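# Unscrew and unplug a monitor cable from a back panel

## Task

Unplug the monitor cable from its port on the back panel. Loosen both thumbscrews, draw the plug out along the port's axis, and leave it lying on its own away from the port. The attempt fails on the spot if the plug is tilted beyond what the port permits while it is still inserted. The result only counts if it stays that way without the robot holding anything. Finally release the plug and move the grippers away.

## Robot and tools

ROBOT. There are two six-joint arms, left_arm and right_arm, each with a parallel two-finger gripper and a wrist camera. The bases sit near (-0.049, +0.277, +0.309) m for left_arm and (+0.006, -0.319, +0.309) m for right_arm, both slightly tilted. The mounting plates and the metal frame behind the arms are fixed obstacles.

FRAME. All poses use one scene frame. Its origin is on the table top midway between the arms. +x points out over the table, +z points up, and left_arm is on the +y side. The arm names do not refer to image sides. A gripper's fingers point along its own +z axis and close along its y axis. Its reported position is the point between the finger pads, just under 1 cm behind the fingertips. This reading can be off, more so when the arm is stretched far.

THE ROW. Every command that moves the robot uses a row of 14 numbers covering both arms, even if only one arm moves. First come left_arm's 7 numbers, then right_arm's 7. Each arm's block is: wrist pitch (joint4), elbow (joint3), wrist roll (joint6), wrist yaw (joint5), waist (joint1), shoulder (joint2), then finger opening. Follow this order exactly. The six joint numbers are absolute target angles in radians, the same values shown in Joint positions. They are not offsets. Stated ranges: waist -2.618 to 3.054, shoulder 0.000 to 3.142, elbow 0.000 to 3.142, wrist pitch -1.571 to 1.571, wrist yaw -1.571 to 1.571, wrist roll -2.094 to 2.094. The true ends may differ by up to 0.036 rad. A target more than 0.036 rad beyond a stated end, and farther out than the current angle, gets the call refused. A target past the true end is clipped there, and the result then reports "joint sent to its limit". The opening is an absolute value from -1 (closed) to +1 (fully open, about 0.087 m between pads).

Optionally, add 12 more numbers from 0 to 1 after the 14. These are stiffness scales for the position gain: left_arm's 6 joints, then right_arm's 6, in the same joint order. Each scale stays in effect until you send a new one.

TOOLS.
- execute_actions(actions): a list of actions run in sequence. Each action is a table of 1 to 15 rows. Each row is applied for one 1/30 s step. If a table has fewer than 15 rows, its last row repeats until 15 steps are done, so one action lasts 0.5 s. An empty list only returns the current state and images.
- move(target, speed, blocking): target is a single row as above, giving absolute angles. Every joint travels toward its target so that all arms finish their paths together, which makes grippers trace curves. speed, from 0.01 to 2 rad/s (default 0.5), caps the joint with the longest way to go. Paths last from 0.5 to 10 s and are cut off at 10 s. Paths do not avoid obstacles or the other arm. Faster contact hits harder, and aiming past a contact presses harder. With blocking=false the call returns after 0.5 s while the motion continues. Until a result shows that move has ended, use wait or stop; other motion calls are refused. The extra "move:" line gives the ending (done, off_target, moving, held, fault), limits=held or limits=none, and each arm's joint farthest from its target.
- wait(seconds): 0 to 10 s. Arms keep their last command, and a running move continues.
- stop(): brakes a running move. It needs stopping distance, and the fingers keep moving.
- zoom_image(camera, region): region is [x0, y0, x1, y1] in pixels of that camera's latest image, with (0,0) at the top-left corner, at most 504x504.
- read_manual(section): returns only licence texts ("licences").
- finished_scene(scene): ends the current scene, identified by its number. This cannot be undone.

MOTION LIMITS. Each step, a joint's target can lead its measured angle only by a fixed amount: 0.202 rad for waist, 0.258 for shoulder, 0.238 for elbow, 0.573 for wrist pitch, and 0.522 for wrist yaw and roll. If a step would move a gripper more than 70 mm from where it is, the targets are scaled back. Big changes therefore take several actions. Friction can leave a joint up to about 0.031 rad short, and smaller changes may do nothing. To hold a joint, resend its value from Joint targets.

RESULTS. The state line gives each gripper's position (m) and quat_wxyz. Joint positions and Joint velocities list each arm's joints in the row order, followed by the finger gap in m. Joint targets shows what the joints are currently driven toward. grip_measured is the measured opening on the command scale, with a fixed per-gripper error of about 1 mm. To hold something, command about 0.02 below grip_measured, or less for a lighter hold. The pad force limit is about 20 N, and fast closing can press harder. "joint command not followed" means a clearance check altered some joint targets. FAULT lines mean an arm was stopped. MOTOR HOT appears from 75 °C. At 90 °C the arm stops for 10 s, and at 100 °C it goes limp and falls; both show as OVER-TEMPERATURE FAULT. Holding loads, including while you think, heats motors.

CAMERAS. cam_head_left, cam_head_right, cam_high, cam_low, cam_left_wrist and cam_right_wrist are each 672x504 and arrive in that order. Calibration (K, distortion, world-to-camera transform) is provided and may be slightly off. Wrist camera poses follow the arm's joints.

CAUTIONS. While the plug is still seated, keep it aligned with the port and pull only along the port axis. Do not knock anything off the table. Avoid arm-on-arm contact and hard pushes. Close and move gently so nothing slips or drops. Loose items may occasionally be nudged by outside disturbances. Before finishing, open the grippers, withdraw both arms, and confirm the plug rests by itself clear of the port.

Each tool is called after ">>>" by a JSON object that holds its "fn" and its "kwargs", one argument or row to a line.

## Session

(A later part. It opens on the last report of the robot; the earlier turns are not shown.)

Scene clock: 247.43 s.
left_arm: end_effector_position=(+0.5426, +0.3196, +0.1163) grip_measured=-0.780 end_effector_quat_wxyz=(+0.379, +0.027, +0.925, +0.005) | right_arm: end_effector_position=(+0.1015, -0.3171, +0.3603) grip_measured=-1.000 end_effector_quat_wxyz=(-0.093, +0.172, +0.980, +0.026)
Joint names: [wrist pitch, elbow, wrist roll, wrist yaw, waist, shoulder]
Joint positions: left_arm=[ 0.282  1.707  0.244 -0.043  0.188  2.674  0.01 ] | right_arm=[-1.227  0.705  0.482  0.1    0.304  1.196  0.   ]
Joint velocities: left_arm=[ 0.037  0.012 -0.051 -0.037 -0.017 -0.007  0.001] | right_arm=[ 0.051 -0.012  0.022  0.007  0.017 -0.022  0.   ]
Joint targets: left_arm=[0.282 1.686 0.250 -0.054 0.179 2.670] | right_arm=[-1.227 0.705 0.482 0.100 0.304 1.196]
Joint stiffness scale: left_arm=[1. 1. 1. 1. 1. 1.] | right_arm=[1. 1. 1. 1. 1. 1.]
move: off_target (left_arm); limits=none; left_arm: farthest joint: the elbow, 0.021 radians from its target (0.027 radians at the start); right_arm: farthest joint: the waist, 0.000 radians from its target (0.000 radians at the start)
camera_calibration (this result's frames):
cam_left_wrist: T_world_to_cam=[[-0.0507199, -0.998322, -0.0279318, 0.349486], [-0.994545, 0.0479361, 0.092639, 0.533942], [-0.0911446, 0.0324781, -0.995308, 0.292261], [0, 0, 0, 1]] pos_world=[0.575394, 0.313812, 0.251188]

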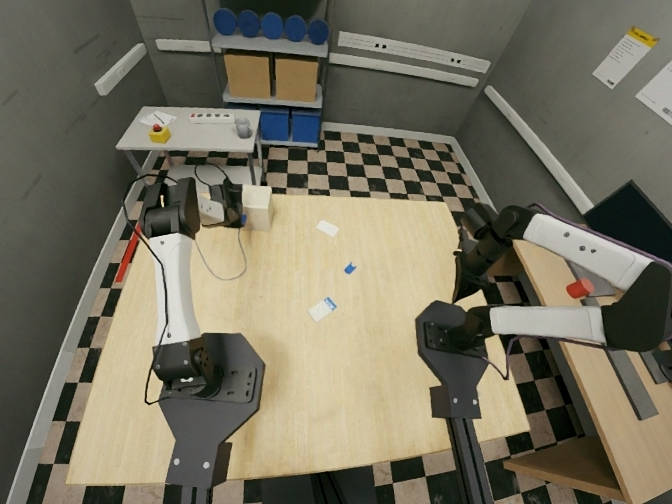

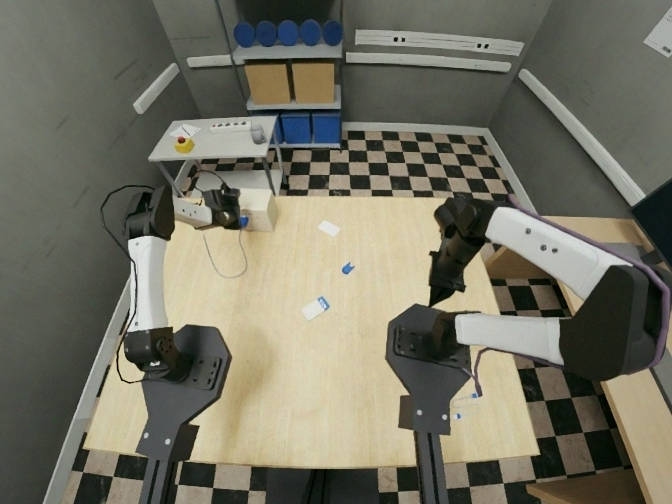

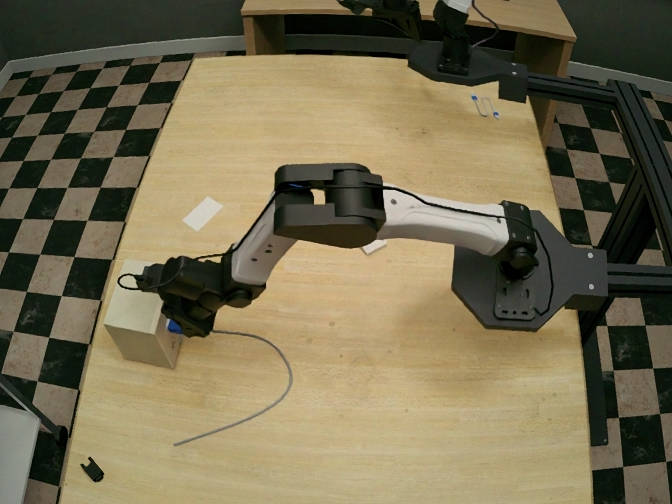

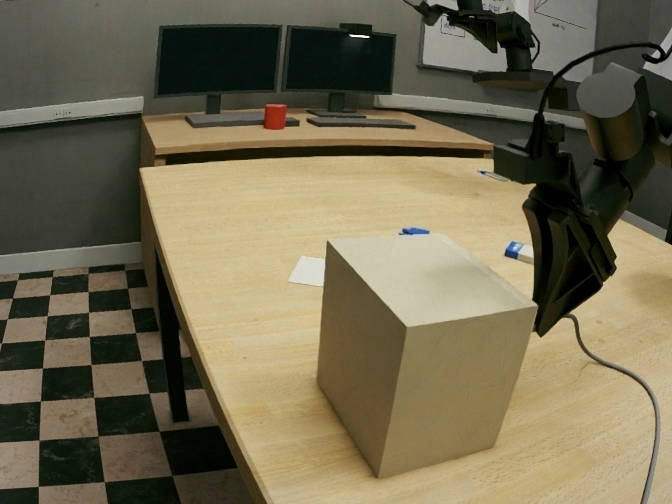

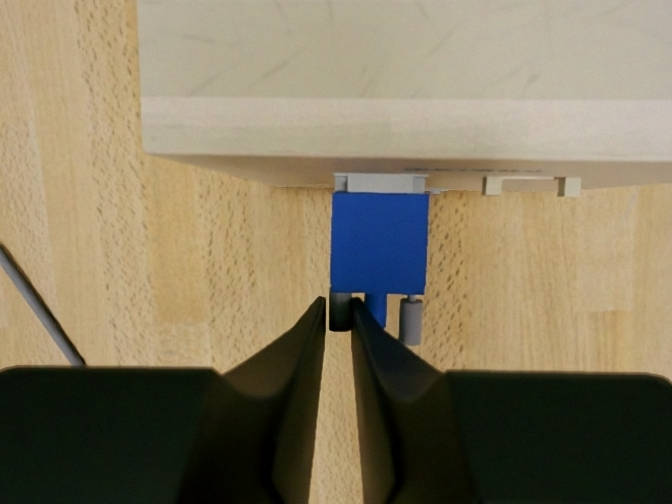

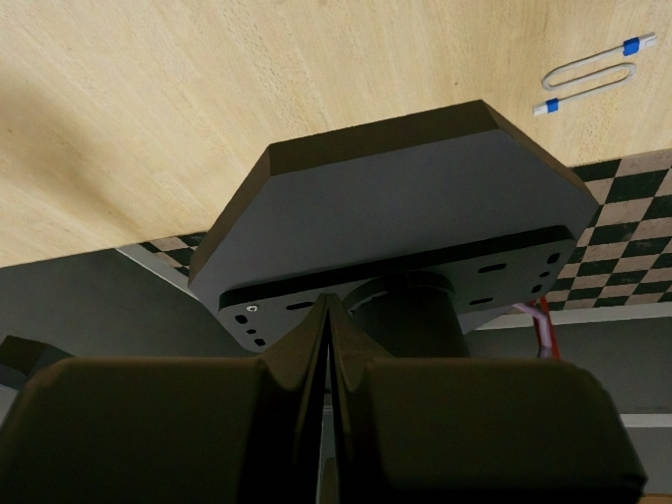

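>>> {"fn": "move", "kwargs": {
  "target": [0.275,1.715,0.24,-0.03,0.193,2.69,-1,-1.227,0.705,0.482,0.1,0.304,1.196,-1],
  "speed": 0.1
}}

>>> {"fn": "move", "kwargs": {
  "target": [0.24,1.747,0.055,0.28,0.298,2.705,-1,-1.227,0.705,0.482,0.1,0.304,1.196,-1],
  "speed": 0.25
}}

>>> {"fn": "move", "kwargs": {
  "target": [0.30,1.84,-0.20,0.61,0.404,2.80,-1,-1.227,0.705,0.482,0.1,0.304,1.196,-1],
  "speed": 0.25
}}

>>> {"fn": "zoom_image", "kwargs": {
  "camera": "cam_left_wrist",
  "region": [290,170,430,340]
}}

Scene clock: 249.07 s.
left_arm: end_effector_position=(+0.5427, +0.3192, +0.1163) grip_measured=-0.843 end_effector_quat_wxyz=(+0.379, +0.028, +0.925, +0.004) | right_arm: end_effector_position=(+0.1015, -0.3171, +0.3603) grip_measured=-1.000 end_effector_quat_wxyz=(-0.093, +0.172, +0.980, +0.026)
Joint names: [wrist pitch, elbow, wrist roll, wrist yaw, waist, shoulder]
Joint positions: left_arm=[ 0.282  1.707  0.245 -0.04   0.188  2.674  0.007] | right_arm=[-1.227  0.705  0.482  0.1    0.304  1.196  0.   ]
Joint velocities: left_arm=[ 0.051 -0.007 -0.066 -0.007  0.002 -0.002 -0.   ] | right_arm=[-0.007 -0.002 -0.007 -0.022  0.002  0.017  0.   ]
Joint targets: left_arm=[0.275 1.715 0.240 -0.030 0.193 2.690] | right_arm=[-1.227 0.705 0.482 0.100 0.304 1.196]
Joint stiffness scale: left_arm=[1. 1. 1. 1. 1. 1.] | right_arm=[1. 1. 1. 1. 1. 1.]
move: done; limits=none; left_arm: farthest joint: the shoulder, 0.016 radians from its target (0.016 radians at the start); right_arm: farthest joint: the waist, 0.000 radians from its target (0.000 radians at the start)
camera_calibration (this result's frames):
cam_left_wrist: T_world_to_cam=[[-0.0525508, -0.998263, -0.0266197, 0.349934], [-0.994495, 0.0498954, 0.0921405, 0.533429], [-0.0906522, 0.0313152, -0.99539, 0.292433], [0, 0, 0, 1]] pos_world=[0.575392, 0.313553, 0.25125]

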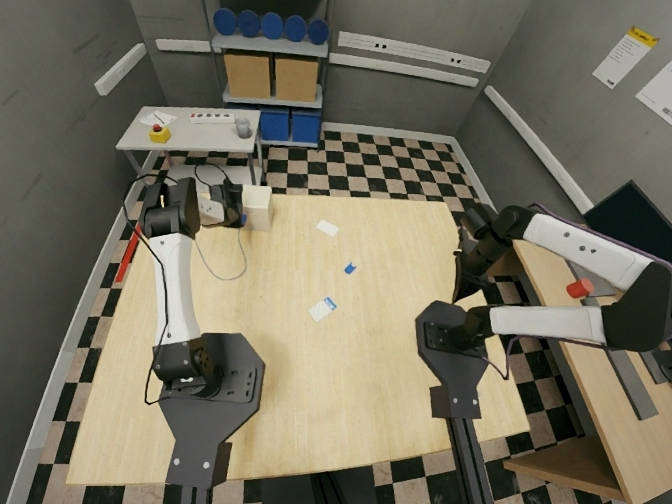

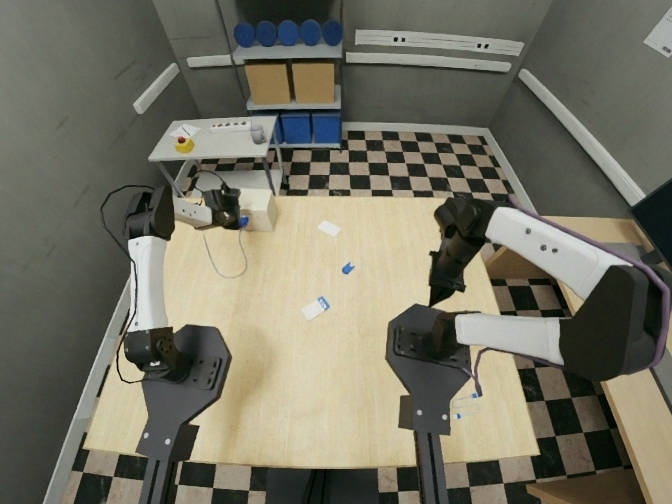

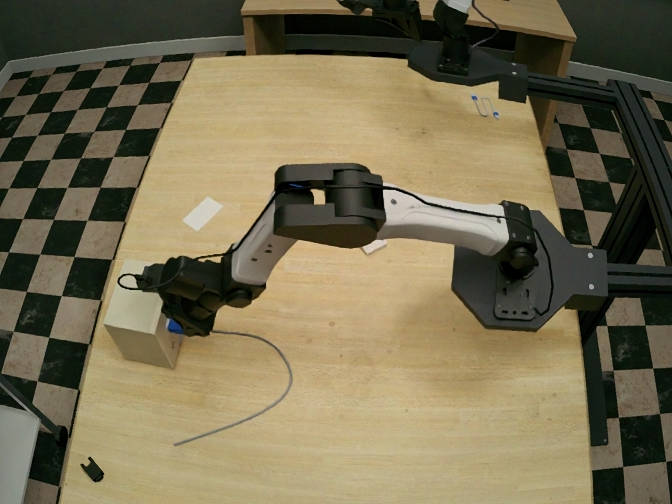

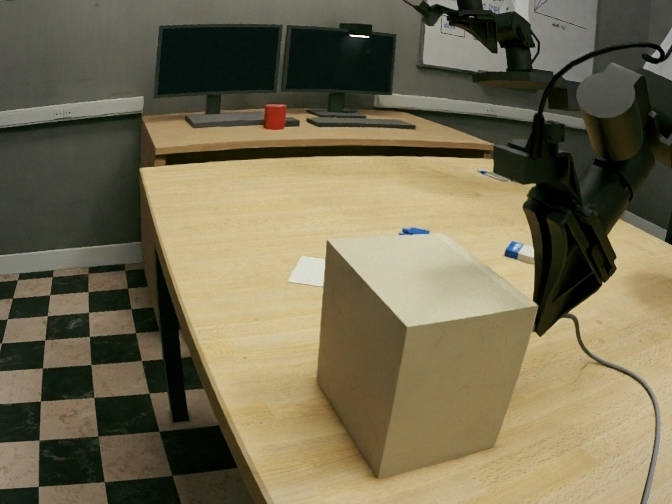

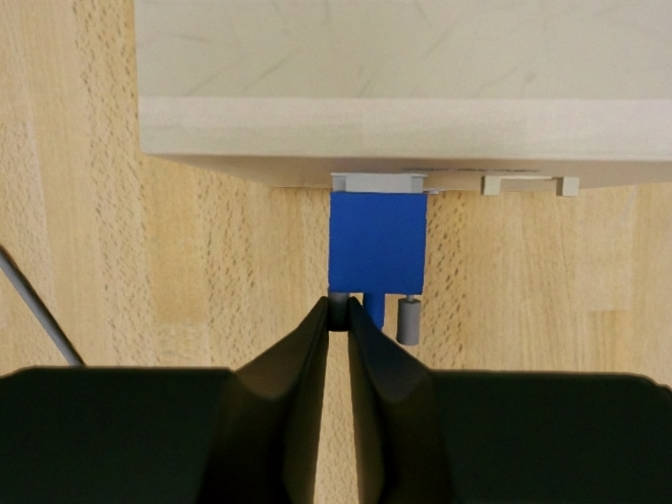

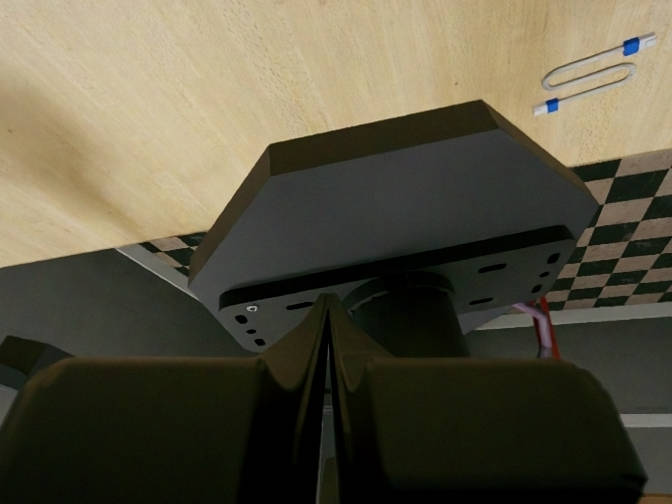

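Scene clock: 250.83 s.
left_arm: end_effector_position=(+0.5422, +0.3200, +0.1167) grip_measured=-0.843 end_effector_quat_wxyz=(+0.388, -0.041, +0.909, -0.145) | right_arm: end_effector_position=(+0.1015, -0.3171, +0.3603) grip_measured=-1.000 end_effector_quat_wxyz=(-0.093, +0.172, +0.980, +0.026)
Joint names: [wrist pitch, elbow, wrist roll, wrist yaw, waist, shoulder]
Joint positions: left_arm=[0.263 1.734 0.066 0.263 0.288 2.688 0.007] | right_arm=[-1.227  0.705  0.482  0.1    0.304  1.196  0.   ]
Joint velocities: left_arm=[-0.007 -0.017 -0.037  0.007 -0.002 -0.007  0.001] | right_arm=[-0.051 -0.012 -0.066 -0.037  0.007 -0.007  0.   ]
Joint targets: left_arm=[0.240 1.747 0.055 0.280 0.298 2.705] | right_arm=[-1.227 0.705 0.482 0.100 0.304 1.196]
Joint stiffness scale: left_arm=[1. 1. 1. 1. 1. 1.] | right_arm=[1. 1. 1. 1. 1. 1.]
move: off_target (left_arm); limits=none; left_arm: farthest joint: the wrist pitch, 0.023 radians from its target (0.042 radians at the start); right_arm: farthest joint: the waist, 0.000 radians from its target (0.000 radians at the start)
camera_calibration (this result's frames):
cam_left_wrist: T_world_to_cam=[[-0.0415982, -0.953842, 0.297415, 0.292744], [-0.996795, 0.0599781, 0.0529385, 0.535459], [-0.0683333, -0.29426, -0.953279, 0.379861], [0, 0, 0, 1]] pos_world=[0.571878, 0.358894, 0.2467]

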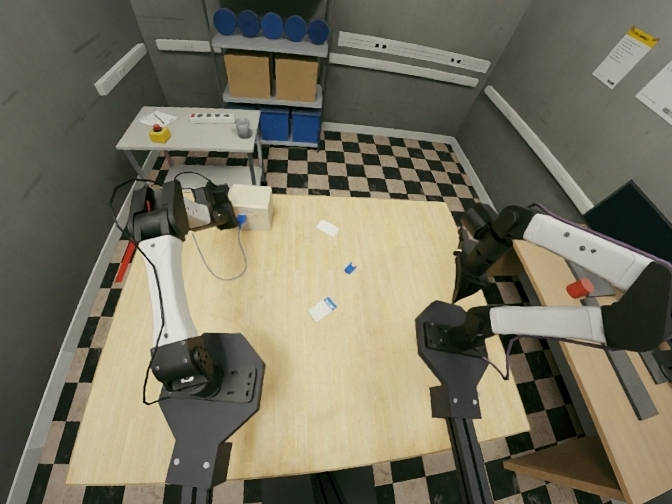

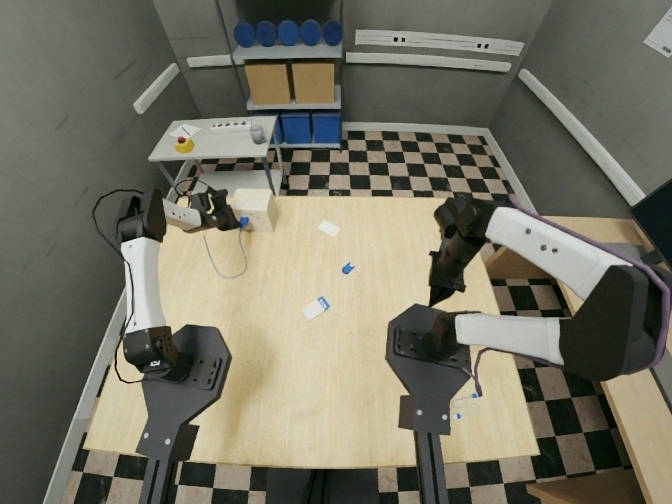

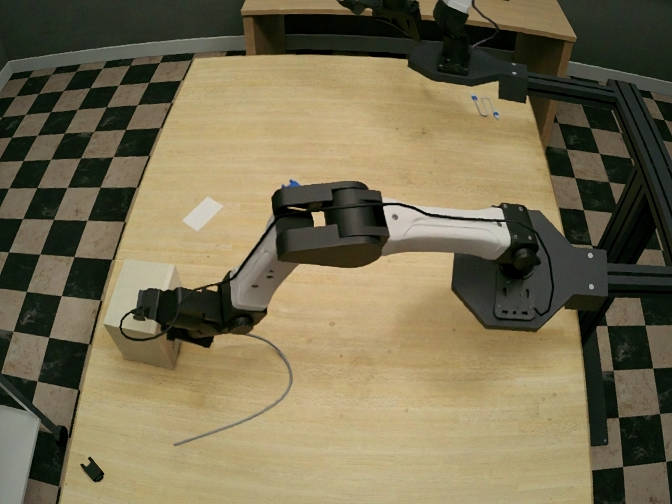

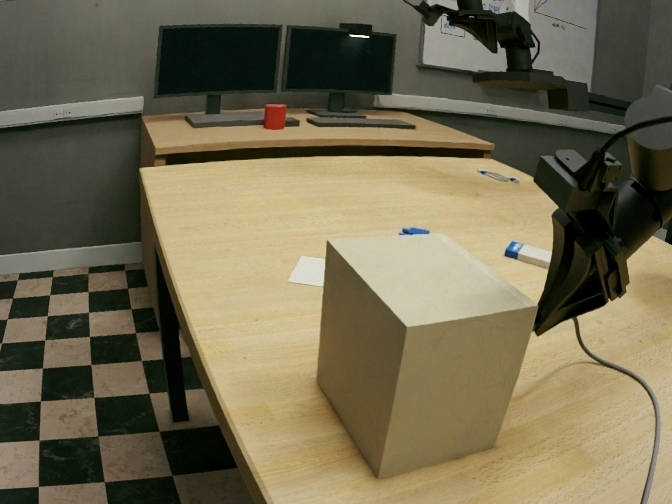

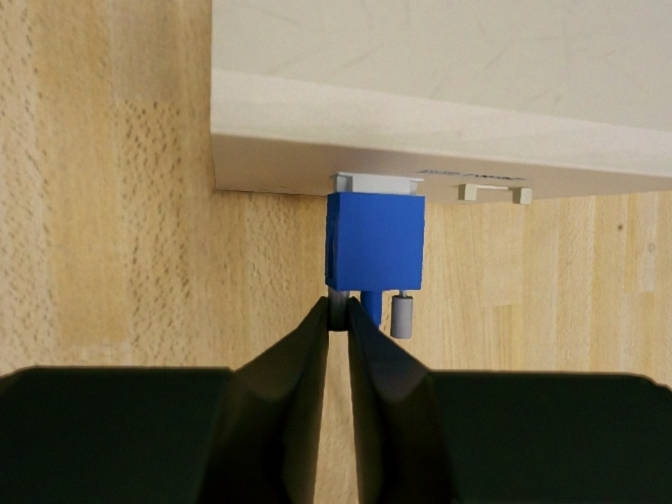

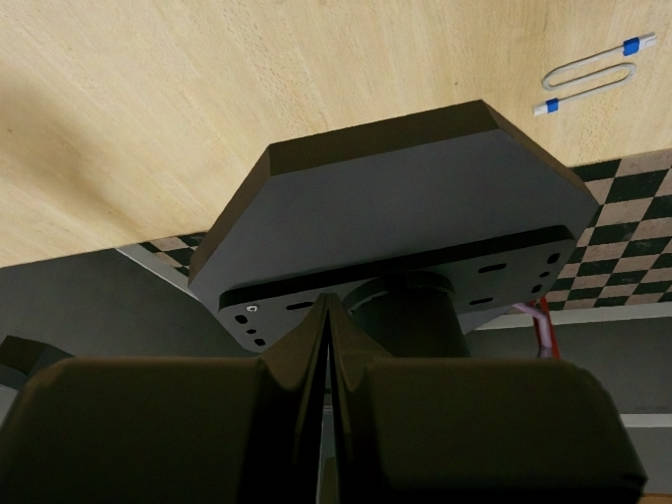

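Scene clock: 252.77 s.
left_arm: end_effector_position=(+0.5416, +0.3218, +0.1160) grip_measured=-0.843 end_effector_quat_wxyz=(+0.383, -0.127, +0.860, -0.312) | right_arm: end_effector_position=(+0.1015, -0.3171, +0.3603) grip_measured=-1.000 end_effector_quat_wxyz=(-0.093, +0.172, +0.980, +0.026)
Joint names: [wrist pitch, elbow, wrist roll, wrist yaw, waist, shoulder]
Joint positions: left_arm=[ 0.295  1.825 -0.182  0.595  0.393  2.782  0.007] | right_arm=[-1.227  0.705  0.482  0.1    0.304  1.196  0.   ]
Joint velocities: left_arm=[-0.037 -0.012 -0.022 -0.022 -0.002  0.007 -0.001] | right_arm=[ 0.051  0.012 -0.051 -0.125  0.007 -0.007  0.   ]
Joint targets: left_arm=[0.300 1.840 -0.200 0.610 0.404 2.800] | right_arm=[-1.227 0.705 0.482 0.100 0.304 1.196]
Joint stiffness scale: left_arm=[1. 1. 1. 1. 1. 1.] | right_arm=[1. 1. 1. 1. 1. 1.]
move: done; limits=none; left_arm: farthest joint: the shoulder, 0.018 radians from its target (0.112 radians at the start); right_arm: farthest joint: the waist, 0.000 radians from its target (0.000 radians at the start)
camera_calibration (this result's frames):
cam_left_wrist: T_world_to_cam=[[-0.0244726, -0.770761, 0.636654, 0.187064], [-0.998905, 0.0442489, 0.0151723, 0.545367], [-0.0398655, -0.635586, -0.771, 0.453043], [0, 0, 0, 1]] pos_world=[0.567409, 0.407997, 0.221926]

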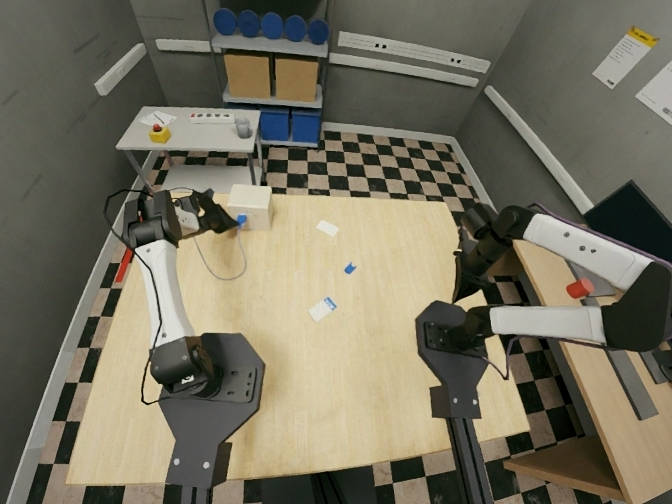

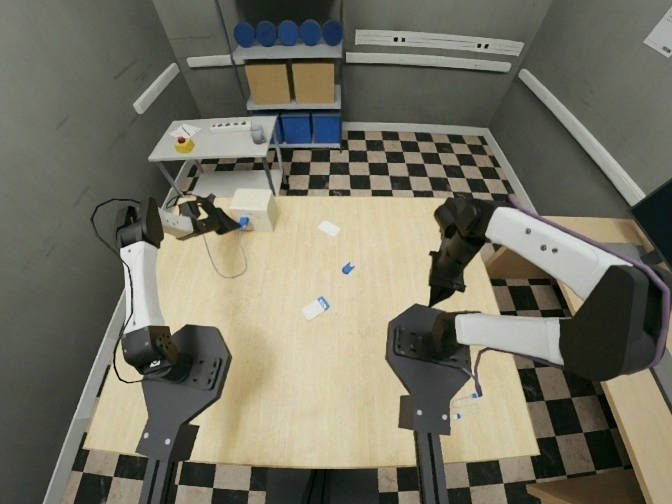

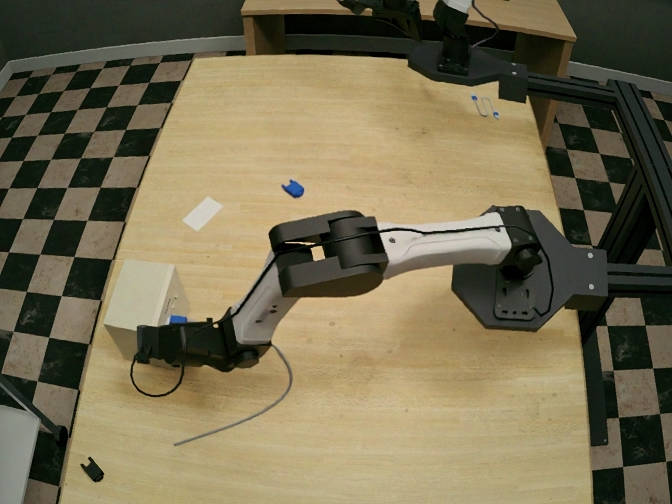

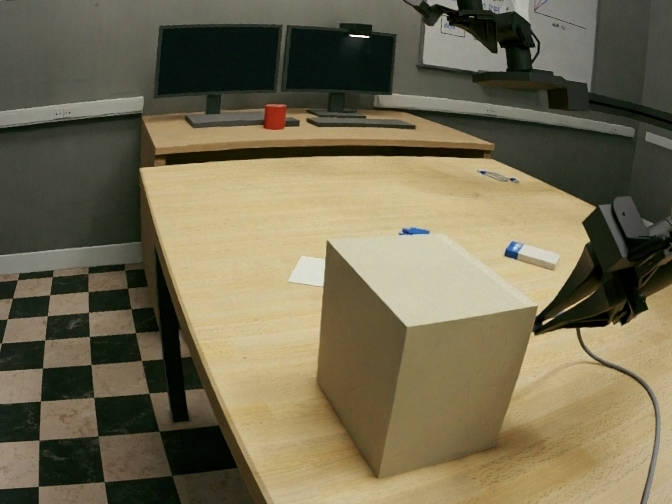

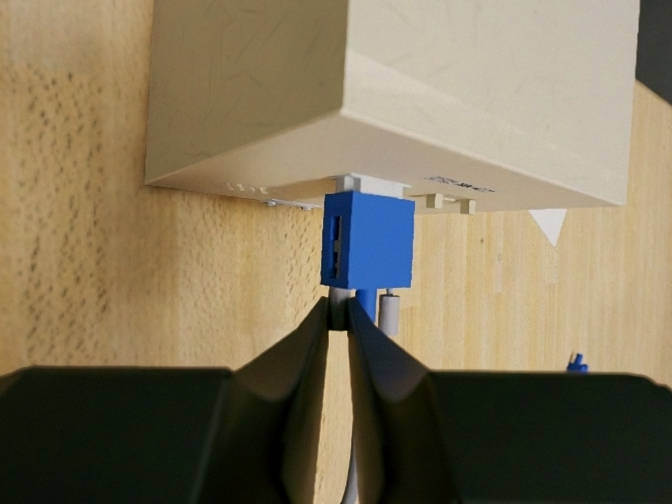

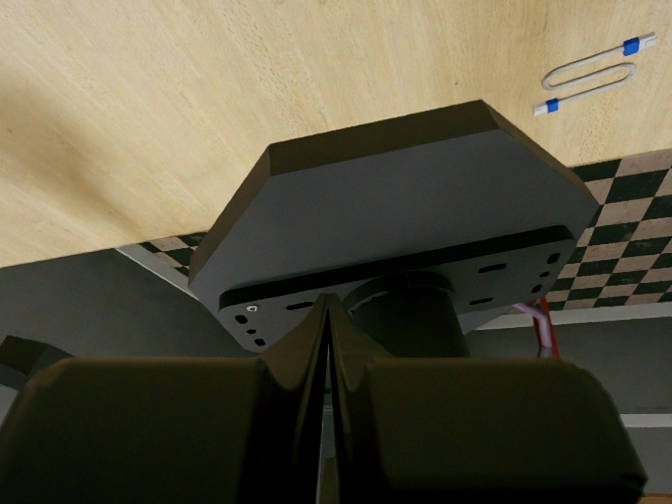

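Region (290, 170, 430, 340) of cam_left_wrist's 672x504 image, scaled by 2.965, with more detail than that image has; it fills the left 415 columns of this view, and the rest is white.

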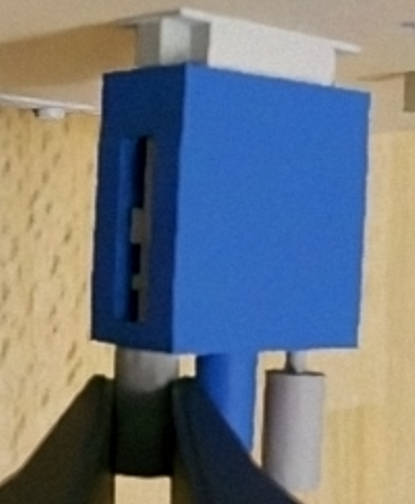

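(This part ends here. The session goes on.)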